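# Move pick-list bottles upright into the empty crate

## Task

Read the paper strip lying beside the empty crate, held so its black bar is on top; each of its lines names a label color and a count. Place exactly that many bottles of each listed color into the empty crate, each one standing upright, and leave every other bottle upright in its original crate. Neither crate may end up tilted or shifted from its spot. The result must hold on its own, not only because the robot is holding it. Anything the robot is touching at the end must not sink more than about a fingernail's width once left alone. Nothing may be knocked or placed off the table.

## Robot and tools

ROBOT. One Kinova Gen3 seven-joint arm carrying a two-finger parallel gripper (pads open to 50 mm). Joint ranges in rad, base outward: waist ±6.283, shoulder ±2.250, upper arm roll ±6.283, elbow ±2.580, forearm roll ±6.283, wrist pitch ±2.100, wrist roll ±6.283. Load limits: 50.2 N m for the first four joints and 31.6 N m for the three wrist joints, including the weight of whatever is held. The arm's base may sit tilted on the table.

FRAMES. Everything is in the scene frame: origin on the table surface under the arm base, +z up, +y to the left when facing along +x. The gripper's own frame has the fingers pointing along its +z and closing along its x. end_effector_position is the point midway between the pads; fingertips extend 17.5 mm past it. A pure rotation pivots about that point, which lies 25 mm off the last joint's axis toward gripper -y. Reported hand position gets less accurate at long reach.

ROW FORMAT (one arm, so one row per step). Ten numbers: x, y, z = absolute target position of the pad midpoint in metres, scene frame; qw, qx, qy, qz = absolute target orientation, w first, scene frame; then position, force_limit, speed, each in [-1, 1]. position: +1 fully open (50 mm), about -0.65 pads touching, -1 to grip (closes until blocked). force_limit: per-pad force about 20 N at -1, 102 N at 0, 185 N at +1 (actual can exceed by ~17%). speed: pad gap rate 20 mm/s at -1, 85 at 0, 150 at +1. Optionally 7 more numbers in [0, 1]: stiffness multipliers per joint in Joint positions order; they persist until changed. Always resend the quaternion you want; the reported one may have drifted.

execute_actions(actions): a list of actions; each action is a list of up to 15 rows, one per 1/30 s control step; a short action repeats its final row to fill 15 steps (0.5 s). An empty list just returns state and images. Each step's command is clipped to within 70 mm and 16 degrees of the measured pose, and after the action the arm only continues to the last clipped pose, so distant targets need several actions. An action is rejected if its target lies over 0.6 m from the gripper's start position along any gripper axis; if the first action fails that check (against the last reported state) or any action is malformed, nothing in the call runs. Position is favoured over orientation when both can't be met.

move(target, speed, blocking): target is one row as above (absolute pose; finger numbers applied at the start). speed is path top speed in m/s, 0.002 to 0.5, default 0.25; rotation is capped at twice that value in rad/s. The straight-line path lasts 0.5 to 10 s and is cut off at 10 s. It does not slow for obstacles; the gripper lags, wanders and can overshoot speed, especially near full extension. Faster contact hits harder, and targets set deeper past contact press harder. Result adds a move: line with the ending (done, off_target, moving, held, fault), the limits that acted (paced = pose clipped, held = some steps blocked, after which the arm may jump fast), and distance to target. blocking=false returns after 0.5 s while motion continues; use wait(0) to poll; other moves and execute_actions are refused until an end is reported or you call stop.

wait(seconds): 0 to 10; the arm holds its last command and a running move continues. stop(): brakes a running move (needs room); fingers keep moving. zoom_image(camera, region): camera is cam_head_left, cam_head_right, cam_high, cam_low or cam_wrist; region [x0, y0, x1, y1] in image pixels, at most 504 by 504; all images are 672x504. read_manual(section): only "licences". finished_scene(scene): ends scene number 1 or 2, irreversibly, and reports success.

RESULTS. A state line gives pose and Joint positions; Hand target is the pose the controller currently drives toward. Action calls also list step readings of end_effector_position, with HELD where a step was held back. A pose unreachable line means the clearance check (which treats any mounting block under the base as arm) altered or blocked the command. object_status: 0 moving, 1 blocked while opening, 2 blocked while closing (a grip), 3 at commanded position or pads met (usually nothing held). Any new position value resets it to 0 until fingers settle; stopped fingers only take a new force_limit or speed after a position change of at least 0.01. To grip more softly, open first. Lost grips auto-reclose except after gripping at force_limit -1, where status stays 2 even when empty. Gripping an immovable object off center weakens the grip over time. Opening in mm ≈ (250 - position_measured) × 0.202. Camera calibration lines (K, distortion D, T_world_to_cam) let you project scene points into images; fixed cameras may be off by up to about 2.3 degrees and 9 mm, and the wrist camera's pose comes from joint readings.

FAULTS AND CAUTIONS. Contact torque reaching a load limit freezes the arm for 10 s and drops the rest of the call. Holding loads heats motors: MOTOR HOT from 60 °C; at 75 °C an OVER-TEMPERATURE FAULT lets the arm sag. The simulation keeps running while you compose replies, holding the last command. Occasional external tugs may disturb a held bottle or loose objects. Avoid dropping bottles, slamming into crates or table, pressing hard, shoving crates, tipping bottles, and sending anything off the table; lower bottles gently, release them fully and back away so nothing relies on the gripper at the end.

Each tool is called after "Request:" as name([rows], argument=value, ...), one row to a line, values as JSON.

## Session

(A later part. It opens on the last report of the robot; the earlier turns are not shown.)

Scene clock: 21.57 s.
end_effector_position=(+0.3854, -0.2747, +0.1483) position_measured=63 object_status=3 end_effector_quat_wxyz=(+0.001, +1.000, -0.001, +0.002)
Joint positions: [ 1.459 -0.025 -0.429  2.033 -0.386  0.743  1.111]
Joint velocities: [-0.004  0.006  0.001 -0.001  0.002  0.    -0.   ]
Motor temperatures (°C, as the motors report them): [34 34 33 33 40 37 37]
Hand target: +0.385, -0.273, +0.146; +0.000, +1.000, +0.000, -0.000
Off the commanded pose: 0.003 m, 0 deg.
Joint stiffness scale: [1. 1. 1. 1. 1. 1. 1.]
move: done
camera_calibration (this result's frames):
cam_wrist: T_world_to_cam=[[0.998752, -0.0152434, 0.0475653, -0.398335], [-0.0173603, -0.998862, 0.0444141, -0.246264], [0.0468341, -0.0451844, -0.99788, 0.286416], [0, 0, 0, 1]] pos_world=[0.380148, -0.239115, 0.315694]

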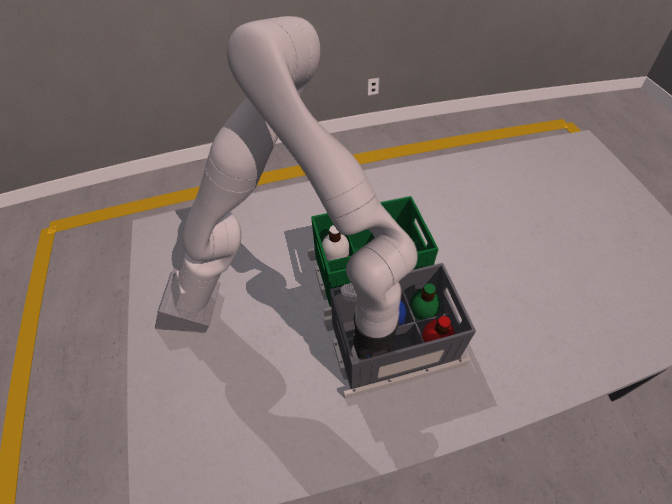

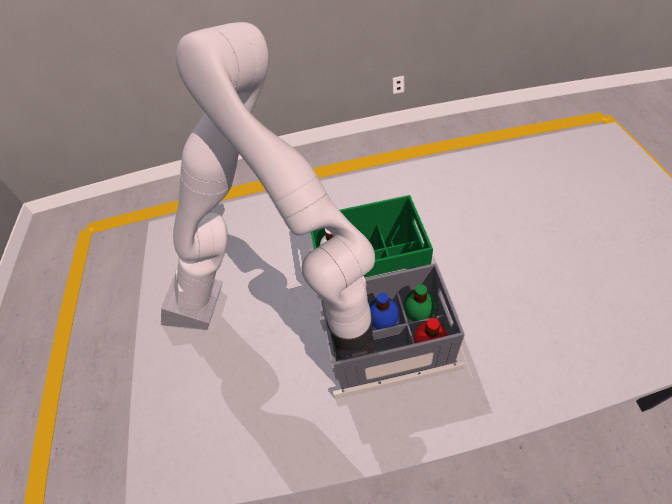

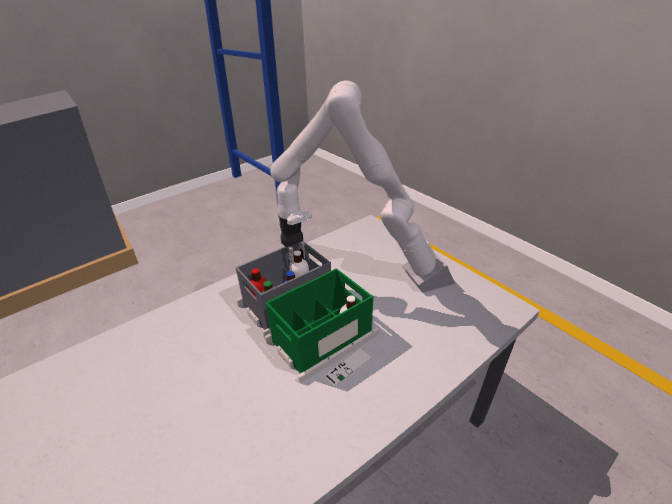

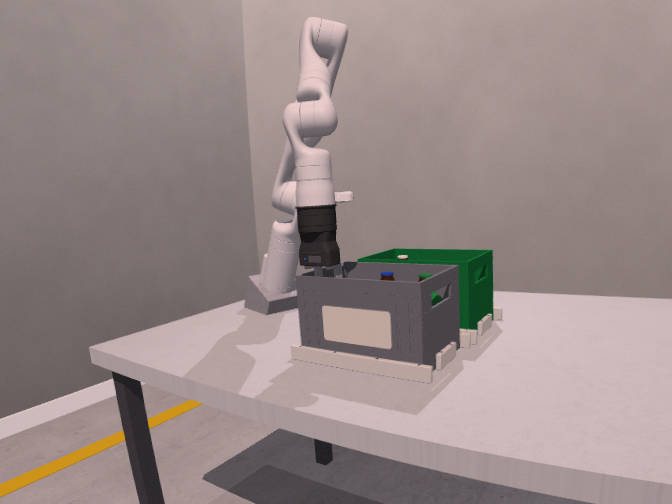

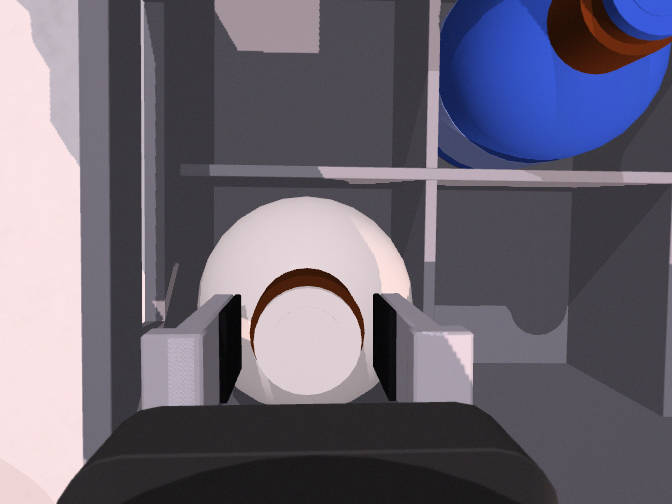

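Request:
move(target=[0.385, -0.273, 0.146, 0, 1, 0, 0, -1, -0.3, 0.3])

Request:
move(target=[0.385, -0.273, 0.36, 0, 1, 0, 0, -1, -0.3, 0.3], speed=0.18)

Request:
move(target=[0.48, 0.034, 0.36, 0, 1, 0, 0, -1, -0.3, 0.3], speed=0.22)

Request:
move(target=[0.48, 0.034, 0.22, 0, 1, 0, 0, -1, -0.3, 0.3], speed=0.12)

Scene clock: 22.47 s.
end_effector_position=(+0.3854, -0.2745, +0.1480) position_measured=109 object_status=2 end_effector_quat_wxyz=(+0.001, +1.000, -0.001, +0.002)
Joint positions: [ 1.458 -0.025 -0.429  2.033 -0.386  0.743  1.11 ]
Joint velocities: [ 0.001  0.001  0.    -0.    -0.     0.     0.001]
Motor temperatures (°C, as the motors report them): [34 34 33 33 40 37 37]
Hand target: +0.385, -0.273, +0.146; -0.000, +1.000, +0.000, +0.000
Off the commanded pose: 0.003 m, 0 deg.
Joint stiffness scale: [1. 1. 1. 1. 1. 1. 1.]
move: done
camera_calibration (this result's frames):
cam_wrist: T_world_to_cam=[[0.998762, -0.0151247, 0.047385, -0.398283], [-0.0172019, -0.998895, 0.0437405, -0.246066], [0.046671, -0.0445015, -0.997919, 0.286454], [0, 0, 0, 1]] pos_world=[0.380189, -0.23907, 0.315493]

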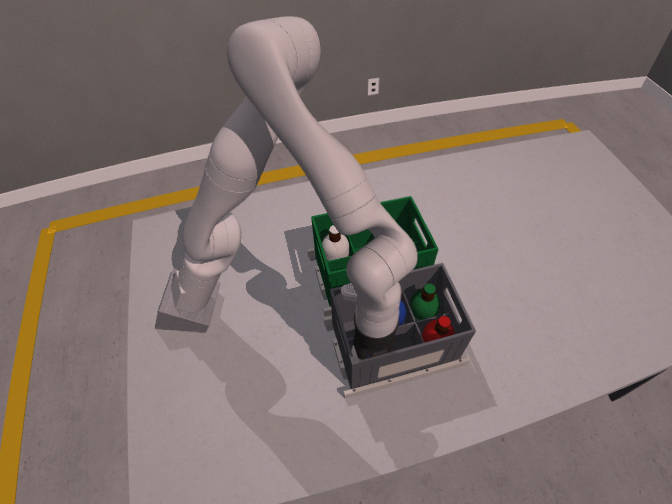

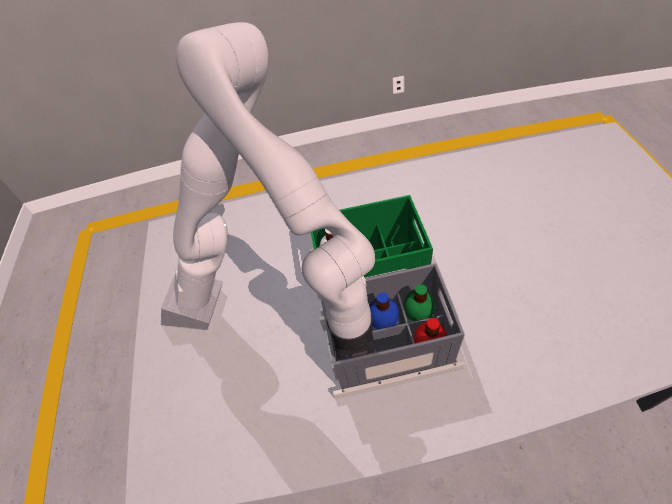

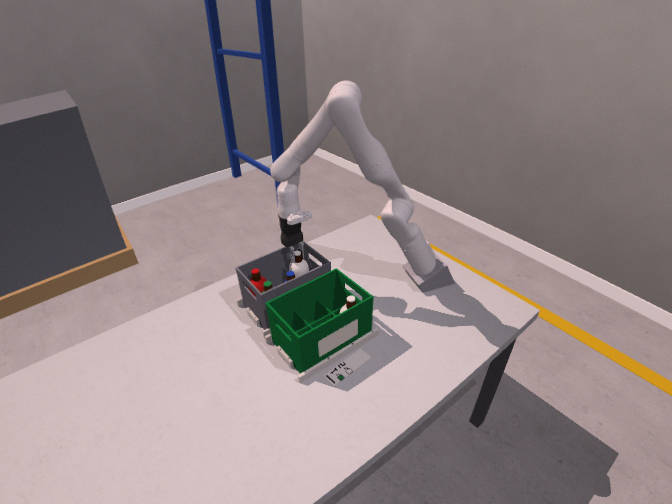

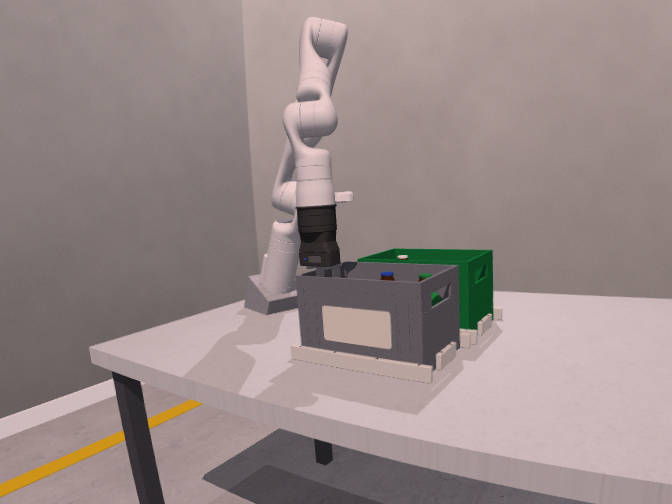

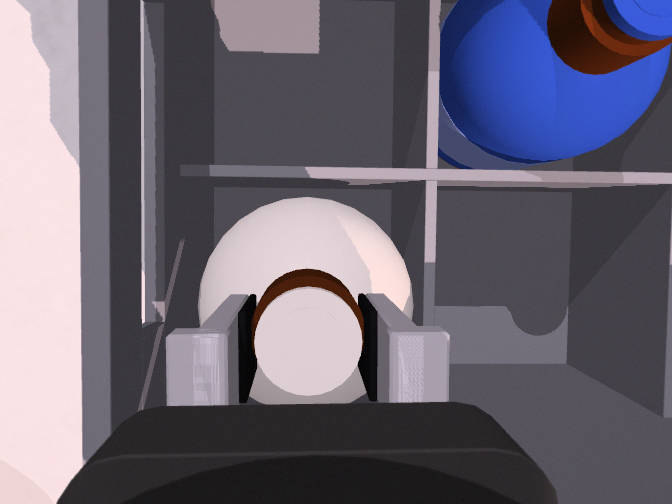

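Scene clock: 24.10 s.
end_effector_position=(+0.3856, -0.2737, +0.3575) position_measured=109 object_status=2 end_effector_quat_wxyz=(-0.001, +1.000, -0.002, -0.001)
Joint positions: [ 1.521 -0.256 -0.164  1.614 -0.409  1.464  1.181]
Joint velocities: [ 0.001 -0.    -0.    -0.002  0.001  0.002 -0.001]
Motor temperatures (°C, as the motors report them): [34 34 33 33 40 37 37]
Hand target: +0.386, -0.274, +0.360; -0.000, +1.000, +0.000, +0.000
Off the commanded pose: 0.003 m, 0 deg.
Joint stiffness scale: [1. 1. 1. 1. 1. 1. 1.]
move: done
camera_calibration (this result's frames):
cam_wrist: T_world_to_cam=[[0.998944, -0.0173708, 0.0425284, -0.40738], [-0.0191335, -0.99896, 0.0413964, -0.252808], [0.0417651, -0.0421664, -0.998237, 0.498107], [0, 0, 0, 1]] pos_world=[0.38131, -0.238618, 0.52502]

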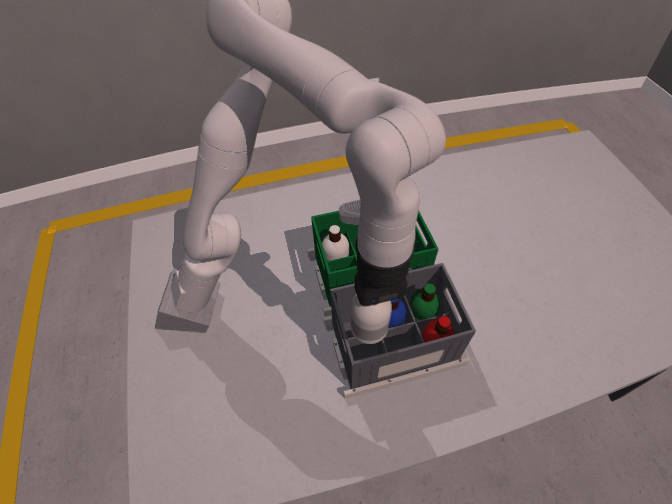

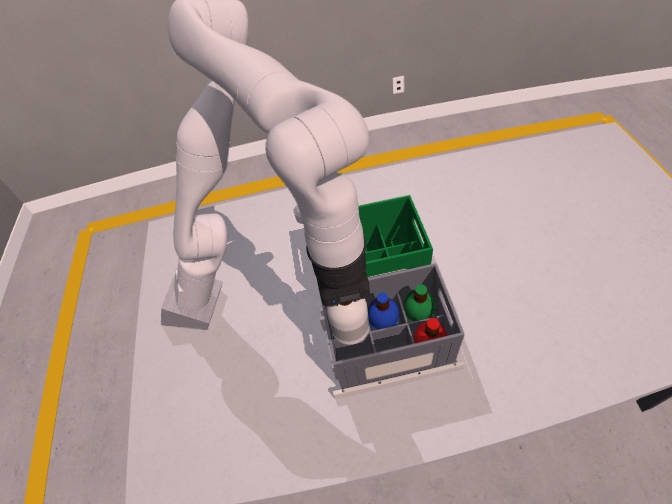

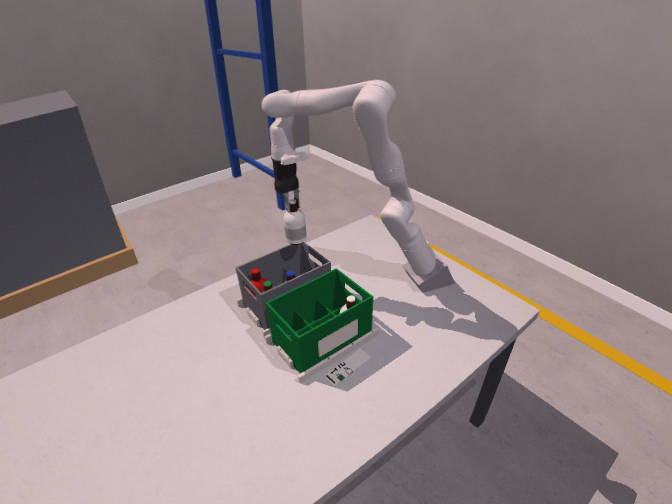

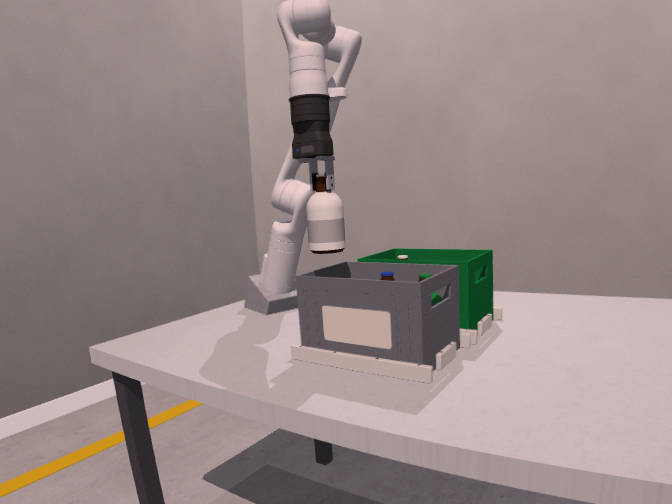

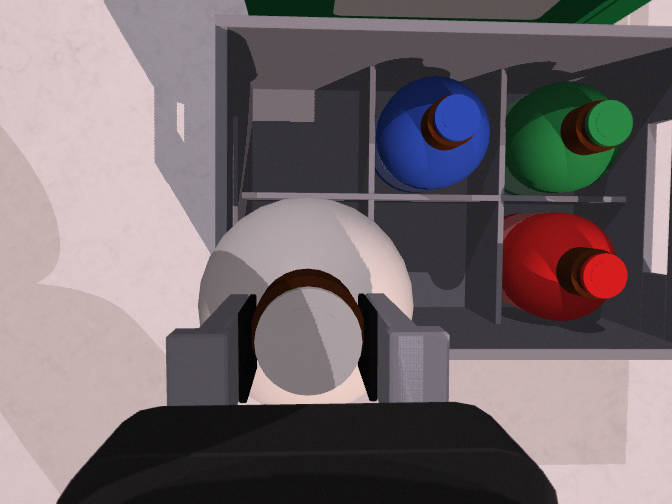

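Scene clock: 26.00 s.
end_effector_position=(+0.4782, +0.0312, +0.3601) position_measured=109 object_status=2 end_effector_quat_wxyz=(+0.001, +1.000, +0.001, -0.000)
Joint positions: [ 1.522 -0.728 -0.688  1.618 -0.611  1.596  0.54 ]
Joint velocities: [ 0.001 -0.006  0.    -0.002  0.    -0.    -0.002]
Motor temperatures (°C, as the motors report them): [34 34 33 33 40 37 37]
Hand target: +0.478, +0.033, +0.360; +0.001, +1.000, -0.000, -0.002
Off the commanded pose: 0.003 m, 0 deg.
Joint stiffness scale: [1. 1. 1. 1. 1. 1. 1.]
move: done
camera_calibration (this result's frames):
cam_wrist: T_world_to_cam=[[0.99898, -0.0107127, 0.0438631, -0.495396], [-0.012633, -0.998963, 0.0437397, 0.0494665], [0.0433491, -0.0442493, -0.99808, 0.508986], [0, 0, 0, 1]] pos_world=[0.473451, 0.0666304, 0.527574]

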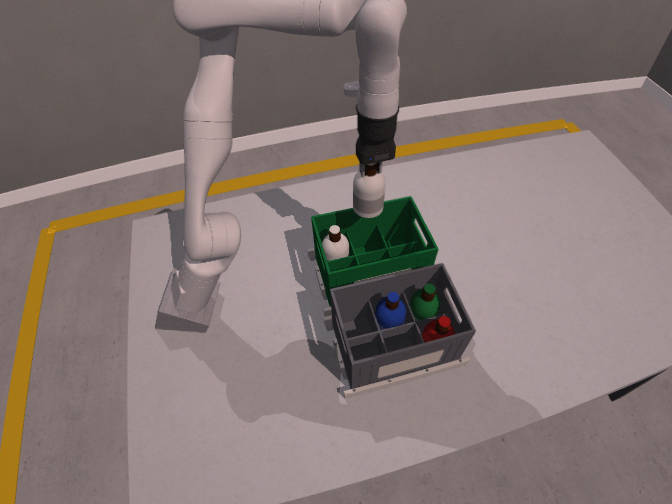

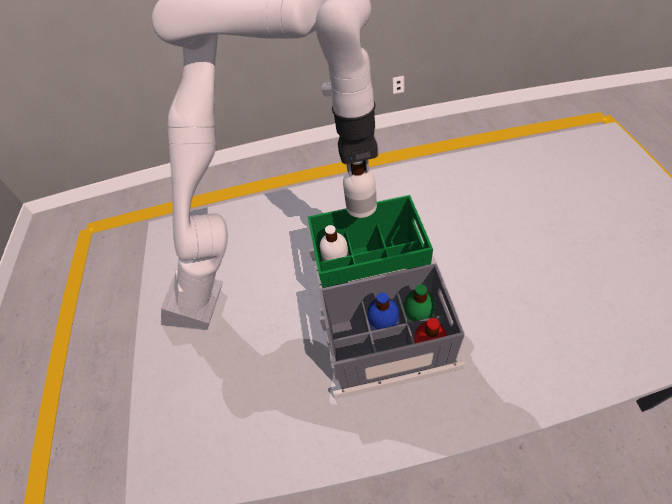

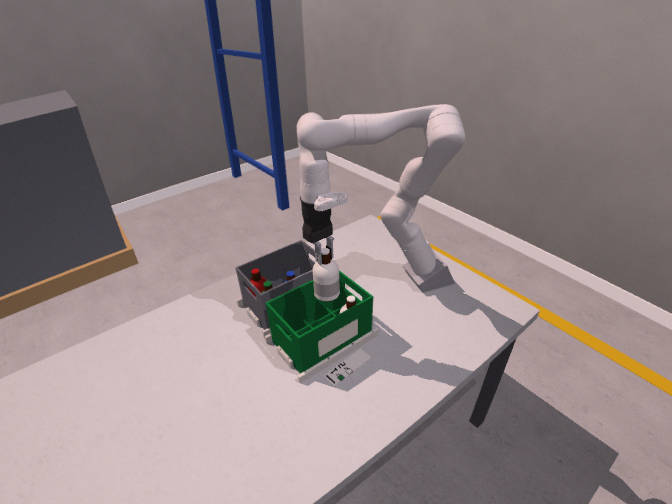

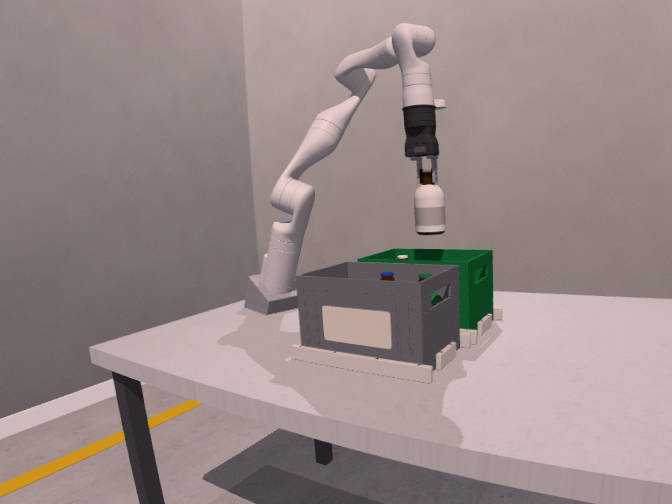

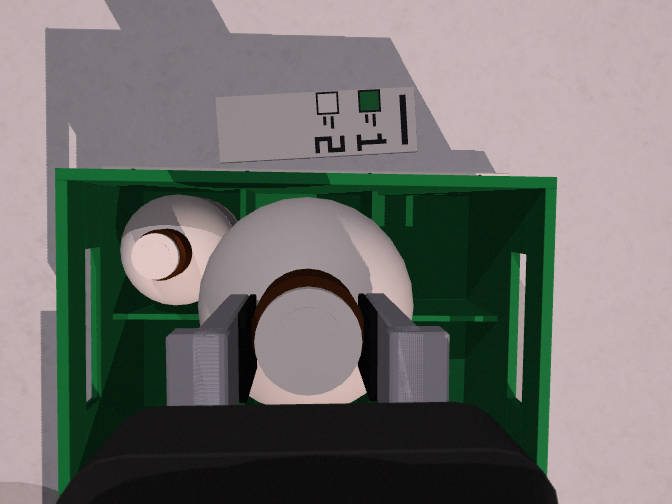

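Scene clock: 27.60 s.
end_effector_position=(+0.4795, +0.0341, +0.2220) position_measured=109 object_status=2 end_effector_quat_wxyz=(+0.002, +1.000, -0.000, -0.000)
Joint positions: [ 1.626 -0.724 -0.993  1.924 -0.707  1.18   0.586]
Joint velocities: [-0.     0.008 -0.003  0.002 -0.001 -0.005 -0.   ]
Motor temperatures (°C, as the motors report them): [34 34 33 33 40 37 37]
Hand target: +0.479, +0.034, +0.220; +0.000, +1.000, -0.000, -0.000
Off the commanded pose: 0.002 m, 0 deg.
Joint stiffness scale: [1. 1. 1. 1. 1. 1. 1.]
move: done
camera_calibration (this result's frames):
cam_wrist: T_world_to_cam=[[0.998936, -0.0135506, 0.0440852, -0.490514], [-0.0155839, -0.998815, 0.0461098, 0.0592903], [0.0434081, -0.0467478, -0.997963, 0.371216], [0, 0, 0, 1]] pos_world=[0.474802, 0.0699268, 0.389351]

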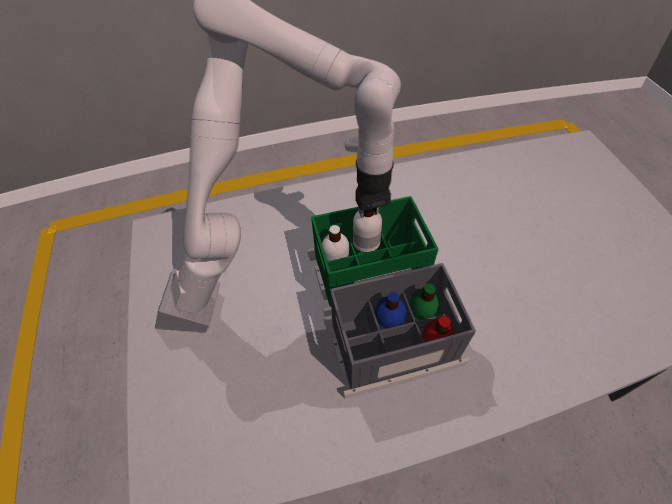

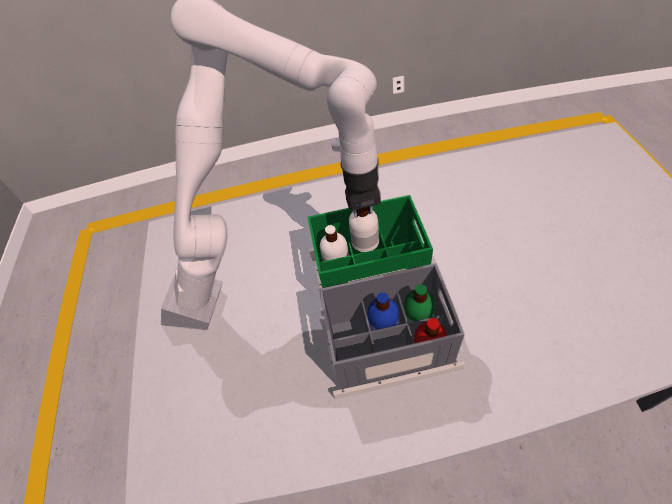

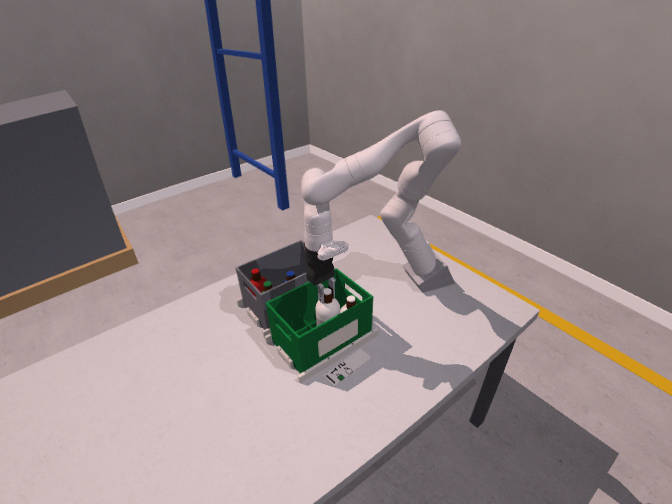

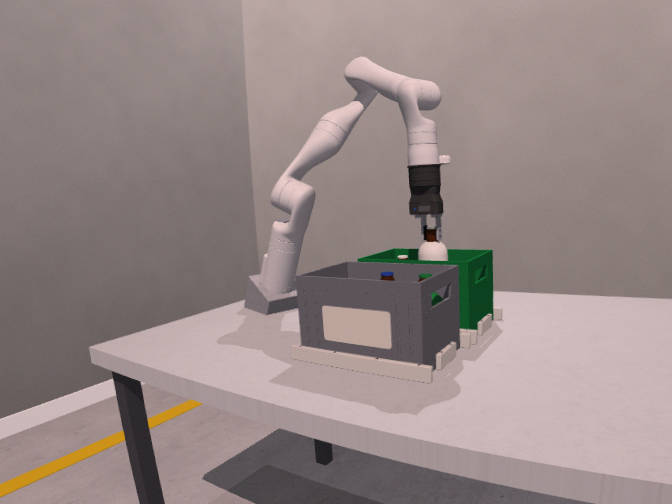

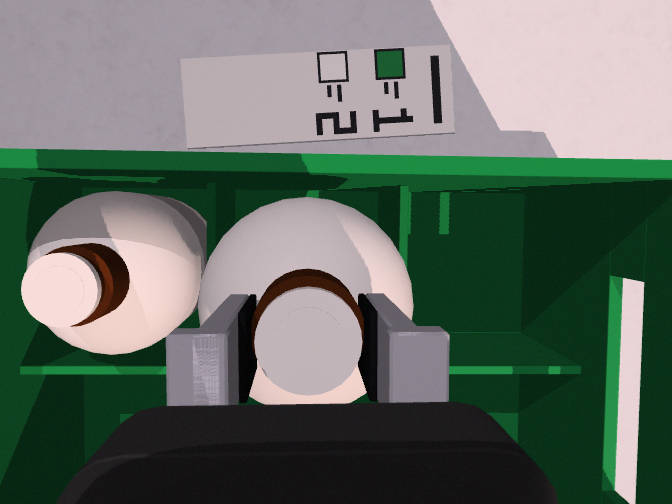

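Request:
move(target=[0.48, 0.038, 0.147, 0, 1, 0, 0, -1, -0.3, 0.3], speed=0.06)

Request:
move(target=[0.48, 0.038, 0.148, 0, 1, 0, 0, 0.6, -0.3, 0.3])

Request:
move(target=[0.48, 0.038, 0.23, 0, 1, 0, 0, 0.6, -0.3, 0.3], speed=0.15)

Request:
move(target=[0.561, -0.188, 0.21, 0, 1, 0, 0, 0.6, -0.3, 0.3])

Scene clock: 29.47 s.
end_effector_position=(+0.4801, +0.0382, +0.1487) position_measured=109 object_status=2 end_effector_quat_wxyz=(+0.001, +1.000, +0.000, -0.000)
Joint positions: [ 1.744 -0.684 -1.243  2.032 -0.782  0.937  0.613]
Joint velocities: [ 0.004  0.009 -0.003  0.     0.    -0.005  0.   ]
Motor temperatures (°C, as the motors report them): [34 34 33 33 40 37 37]
Hand target: +0.480, +0.038, +0.147; +0.000, +1.000, -0.000, -0.000
Off the commanded pose: 0.002 m, 0 deg.
Joint stiffness scale: [1. 1. 1. 1. 1. 1. 1.]
move: done
camera_calibration (this result's frames):
cam_wrist: T_world_to_cam=[[0.998944, -0.0131612, 0.0440183, -0.487877], [-0.01516, -0.998854, 0.0453878, 0.0666793], [0.0433706, -0.0460072, -0.997999, 0.298275], [0, 0, 0, 1]] pos_world=[0.475436, 0.0739046, 0.316127]

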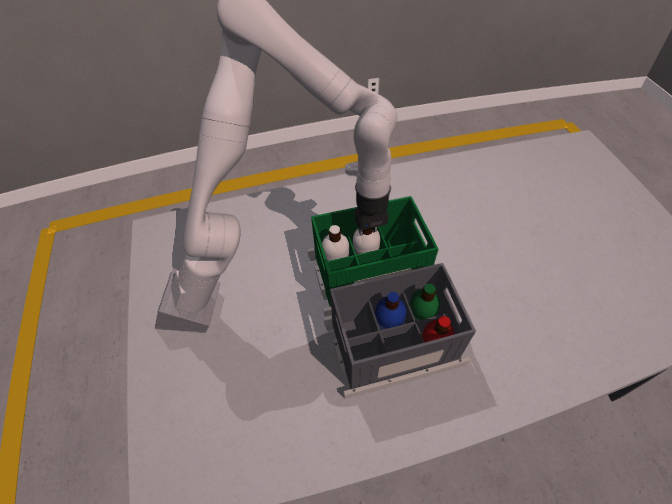

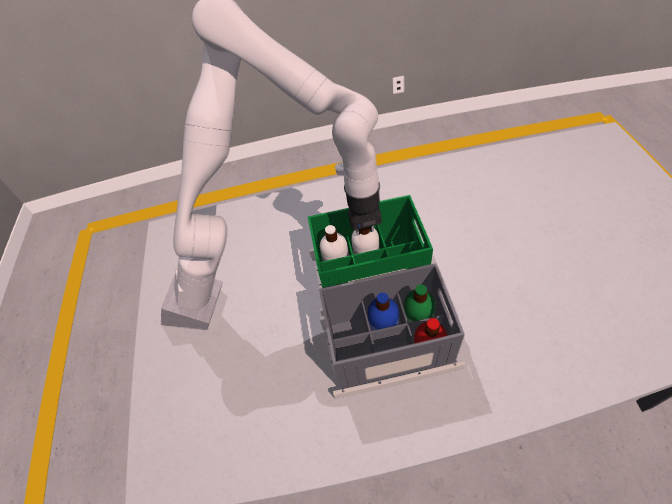

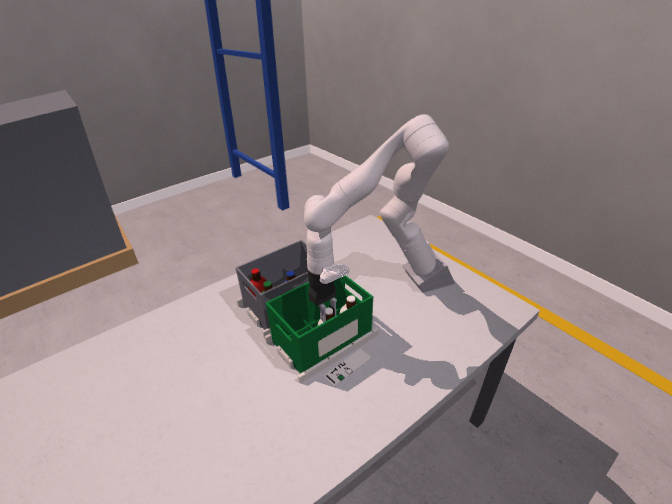

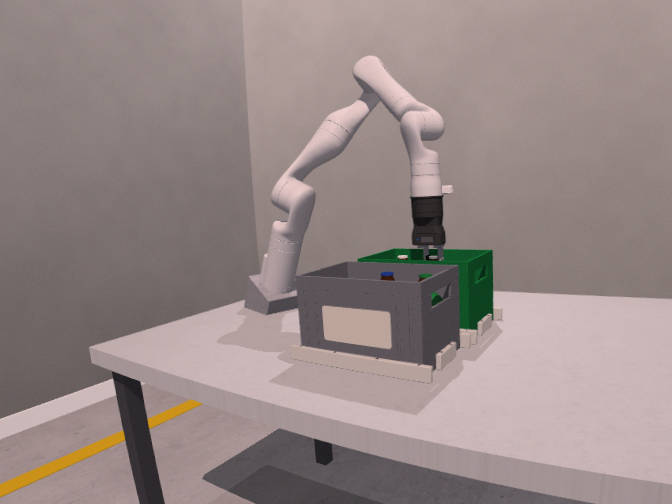

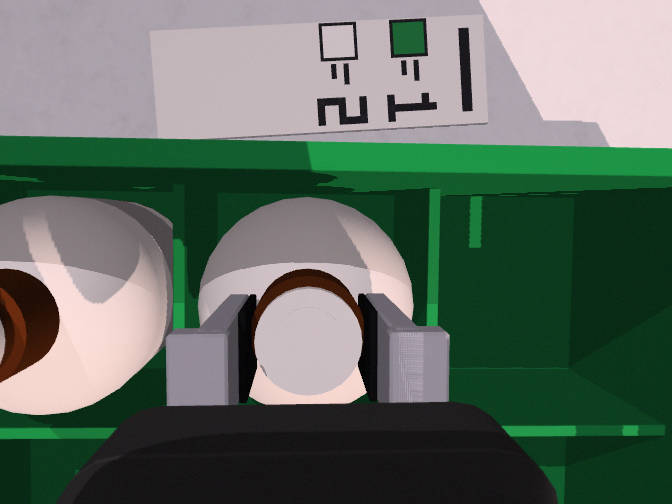

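Scene clock: 30.17 s.
end_effector_position=(+0.4802, +0.0382, +0.1488) position_measured=63 object_status=3 end_effector_quat_wxyz=(+0.001, +1.000, -0.000, -0.000)
Joint positions: [ 1.744 -0.683 -1.243  2.032 -0.782  0.937  0.613]
Joint velocities: [-0.     0.003 -0.    -0.     0.002 -0.001  0.001]
Motor temperatures (°C, as the motors report them): [34 34 33 33 40 37 37]
Hand target: +0.480, +0.038, +0.148; +0.000, +1.000, -0.000, -0.000
Off the commanded pose: 0.001 m, 0 deg.
Joint stiffness scale: [1. 1. 1. 1. 1. 1. 1.]
move: done
camera_calibration (this result's frames):
cam_wrist: T_world_to_cam=[[0.998936, -0.0138704, 0.0439913, -0.4879], [-0.0158119, -0.998902, 0.0440972, 0.0671802], [0.0433314, -0.0447459, -0.998058, 0.298347], [0, 0, 0, 1]] pos_world=[0.475515, 0.0736888, 0.316268]

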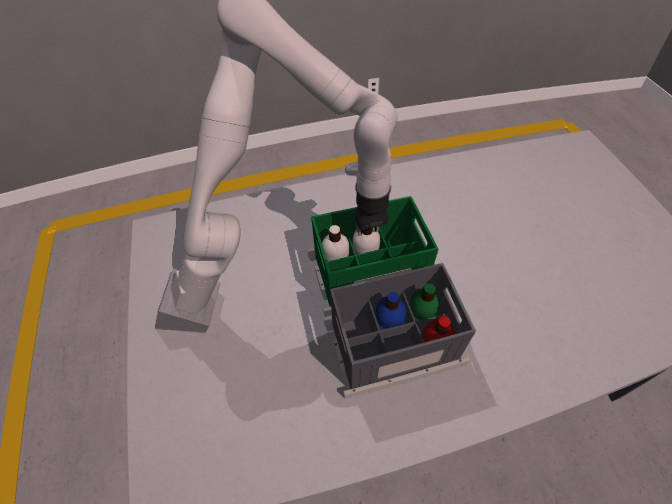

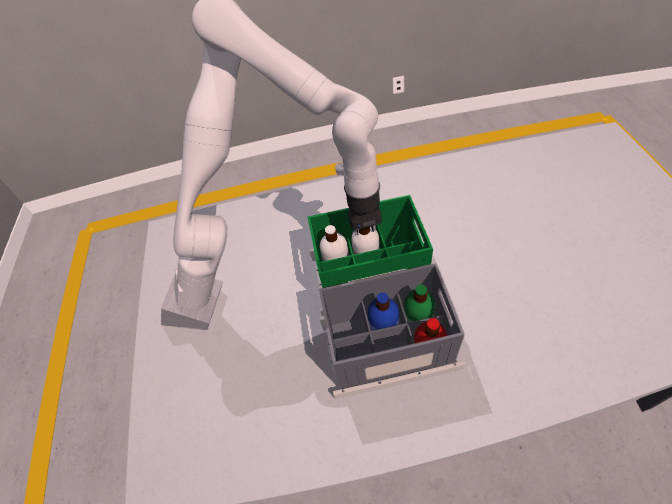

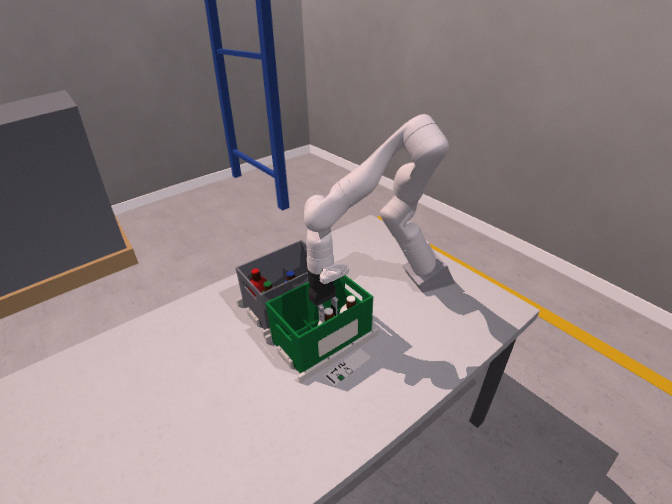

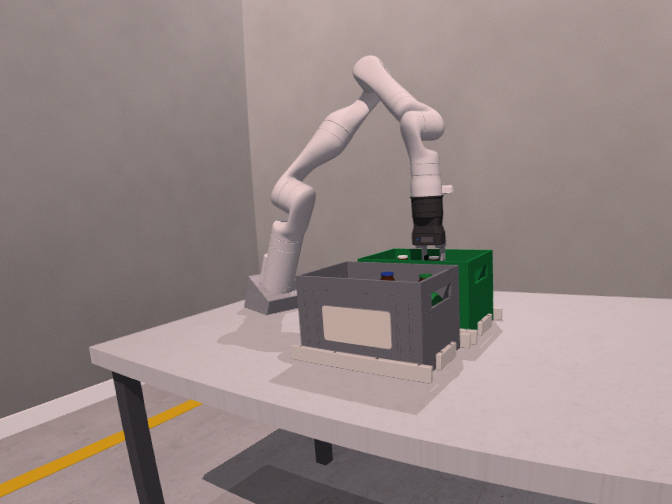

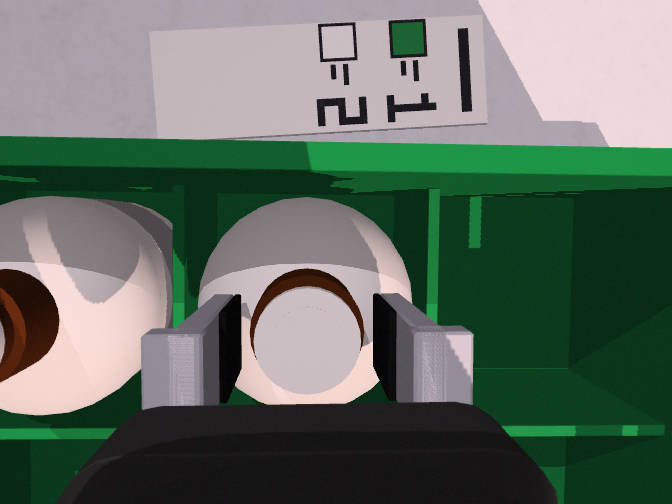

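Scene clock: 31.17 s.
end_effector_position=(+0.4803, +0.0379, +0.2280) position_measured=63 object_status=3 end_effector_quat_wxyz=(-0.002, +1.000, -0.000, -0.000)
Joint positions: [ 1.607 -0.717 -0.985  1.91  -0.695  1.192  0.565]
Joint velocities: [-0.002 -0.009  0.001 -0.001  0.     0.003  0.001]
Motor temperatures (°C, as the motors report them): [34 34 33 33 40 37 37]
Hand target: +0.480, +0.038, +0.230; -0.000, +1.000, +0.000, +0.000
Off the commanded pose: 0.002 m, 0 deg.
Joint stiffness scale: [1. 1. 1. 1. 1. 1. 1.]
move: done
camera_calibration (this result's frames):
cam_wrist: T_world_to_cam=[[0.998944, -0.0138523, 0.0438114, -0.491458], [-0.0155807, -0.999104, 0.0393577, 0.0643663], [0.043227, -0.0399987, -0.998264, 0.377239], [0, 0, 0, 1]] pos_world=[0.475635, 0.0725899, 0.395582]

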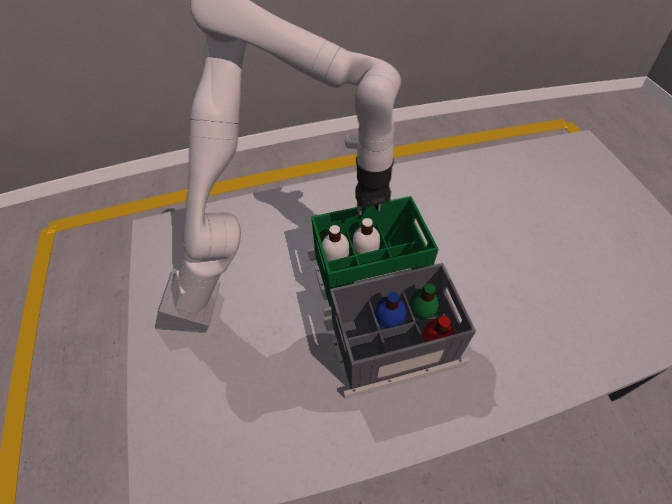

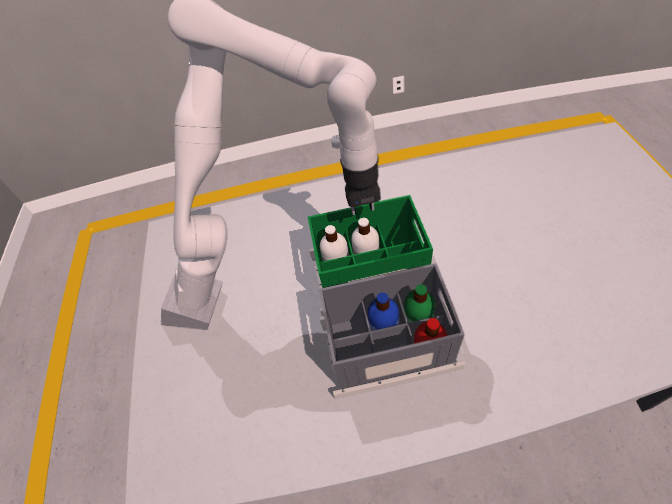

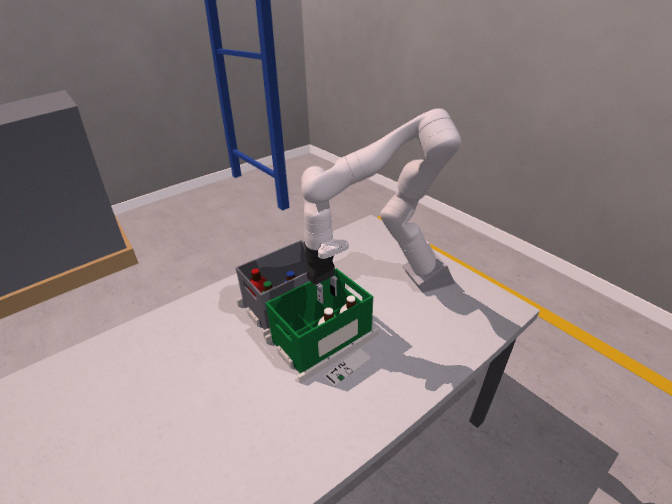

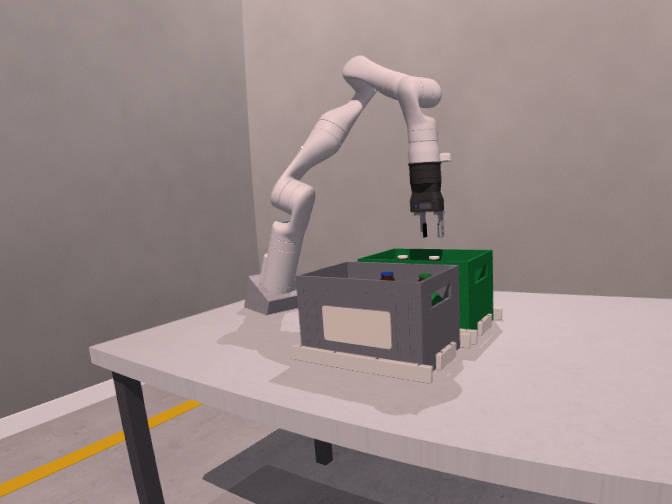

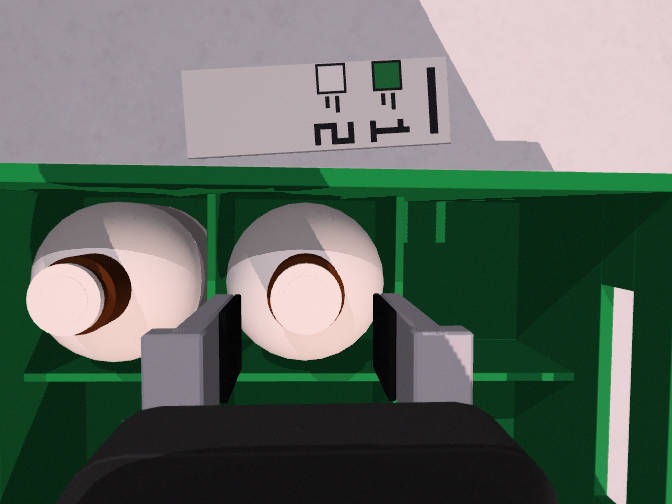

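Scene clock: 33.10 s.
end_effector_position=(+0.5613, -0.1883, +0.2092) position_measured=63 object_status=3 end_effector_quat_wxyz=(+0.002, +1.000, -0.000, +0.001)
Joint positions: [ 2.385 -0.235 -1.575  1.591 -0.407  1.092  0.708]
Joint velocities: [ 0.008  0.    -0.001 -0.    -0.001  0.002 -0.001]
Motor temperatures (°C, as the motors report them): [34 34 33 33 40 37 37]
Hand target: +0.562, -0.187, +0.210; -0.001, +1.000, +0.000, +0.001
Off the commanded pose: 0.001 m, 0 deg.
Joint stiffness scale: [1. 1. 1. 1. 1. 1. 1.]
move: done
camera_calibration (this result's frames):
cam_wrist: T_world_to_cam=[[0.998863, -0.0141675, 0.0455183, -0.575009], [-0.0162528, -0.99882, 0.0457737, -0.160474], [0.0448161, -0.0464615, -0.997914, 0.343822], [0, 0, 0, 1]] pos_world=[0.556339, -0.152456, 0.376624]

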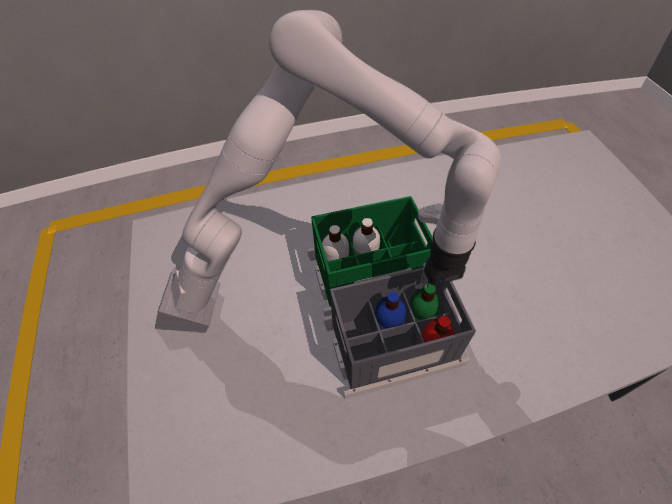

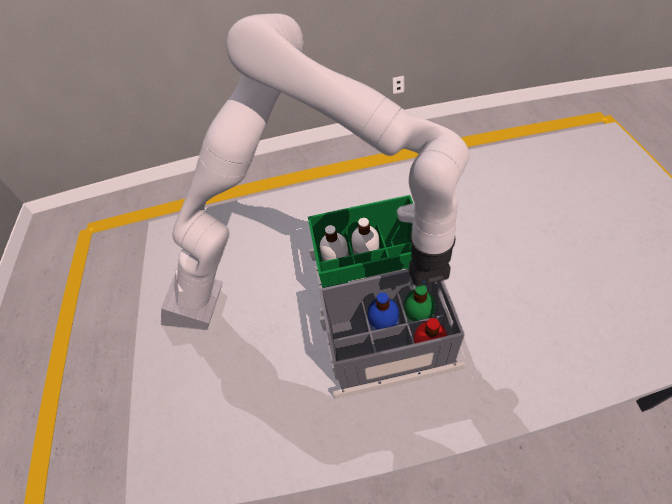

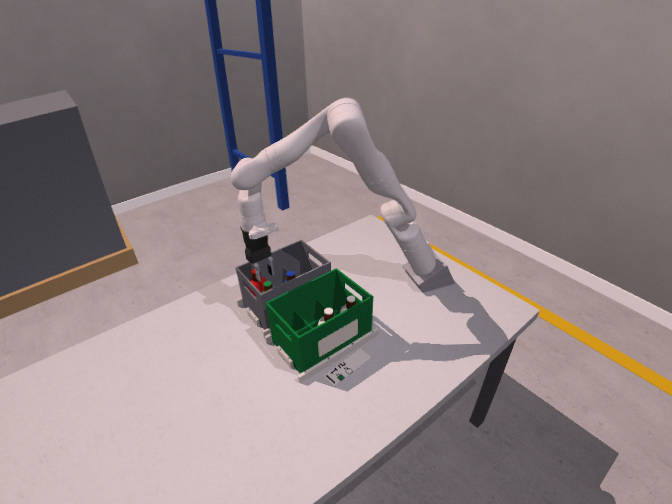

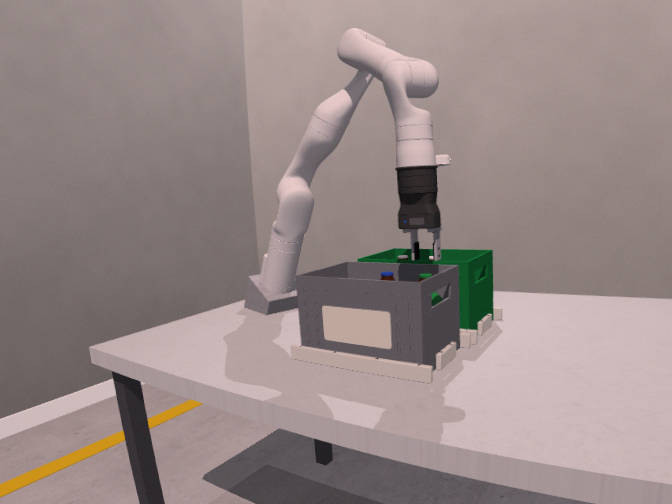

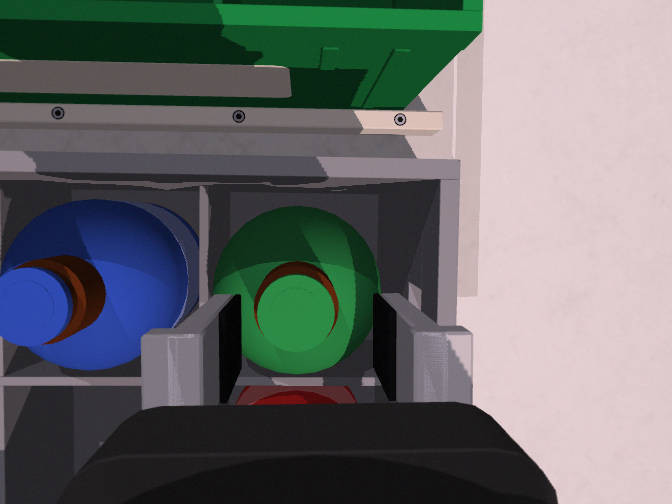

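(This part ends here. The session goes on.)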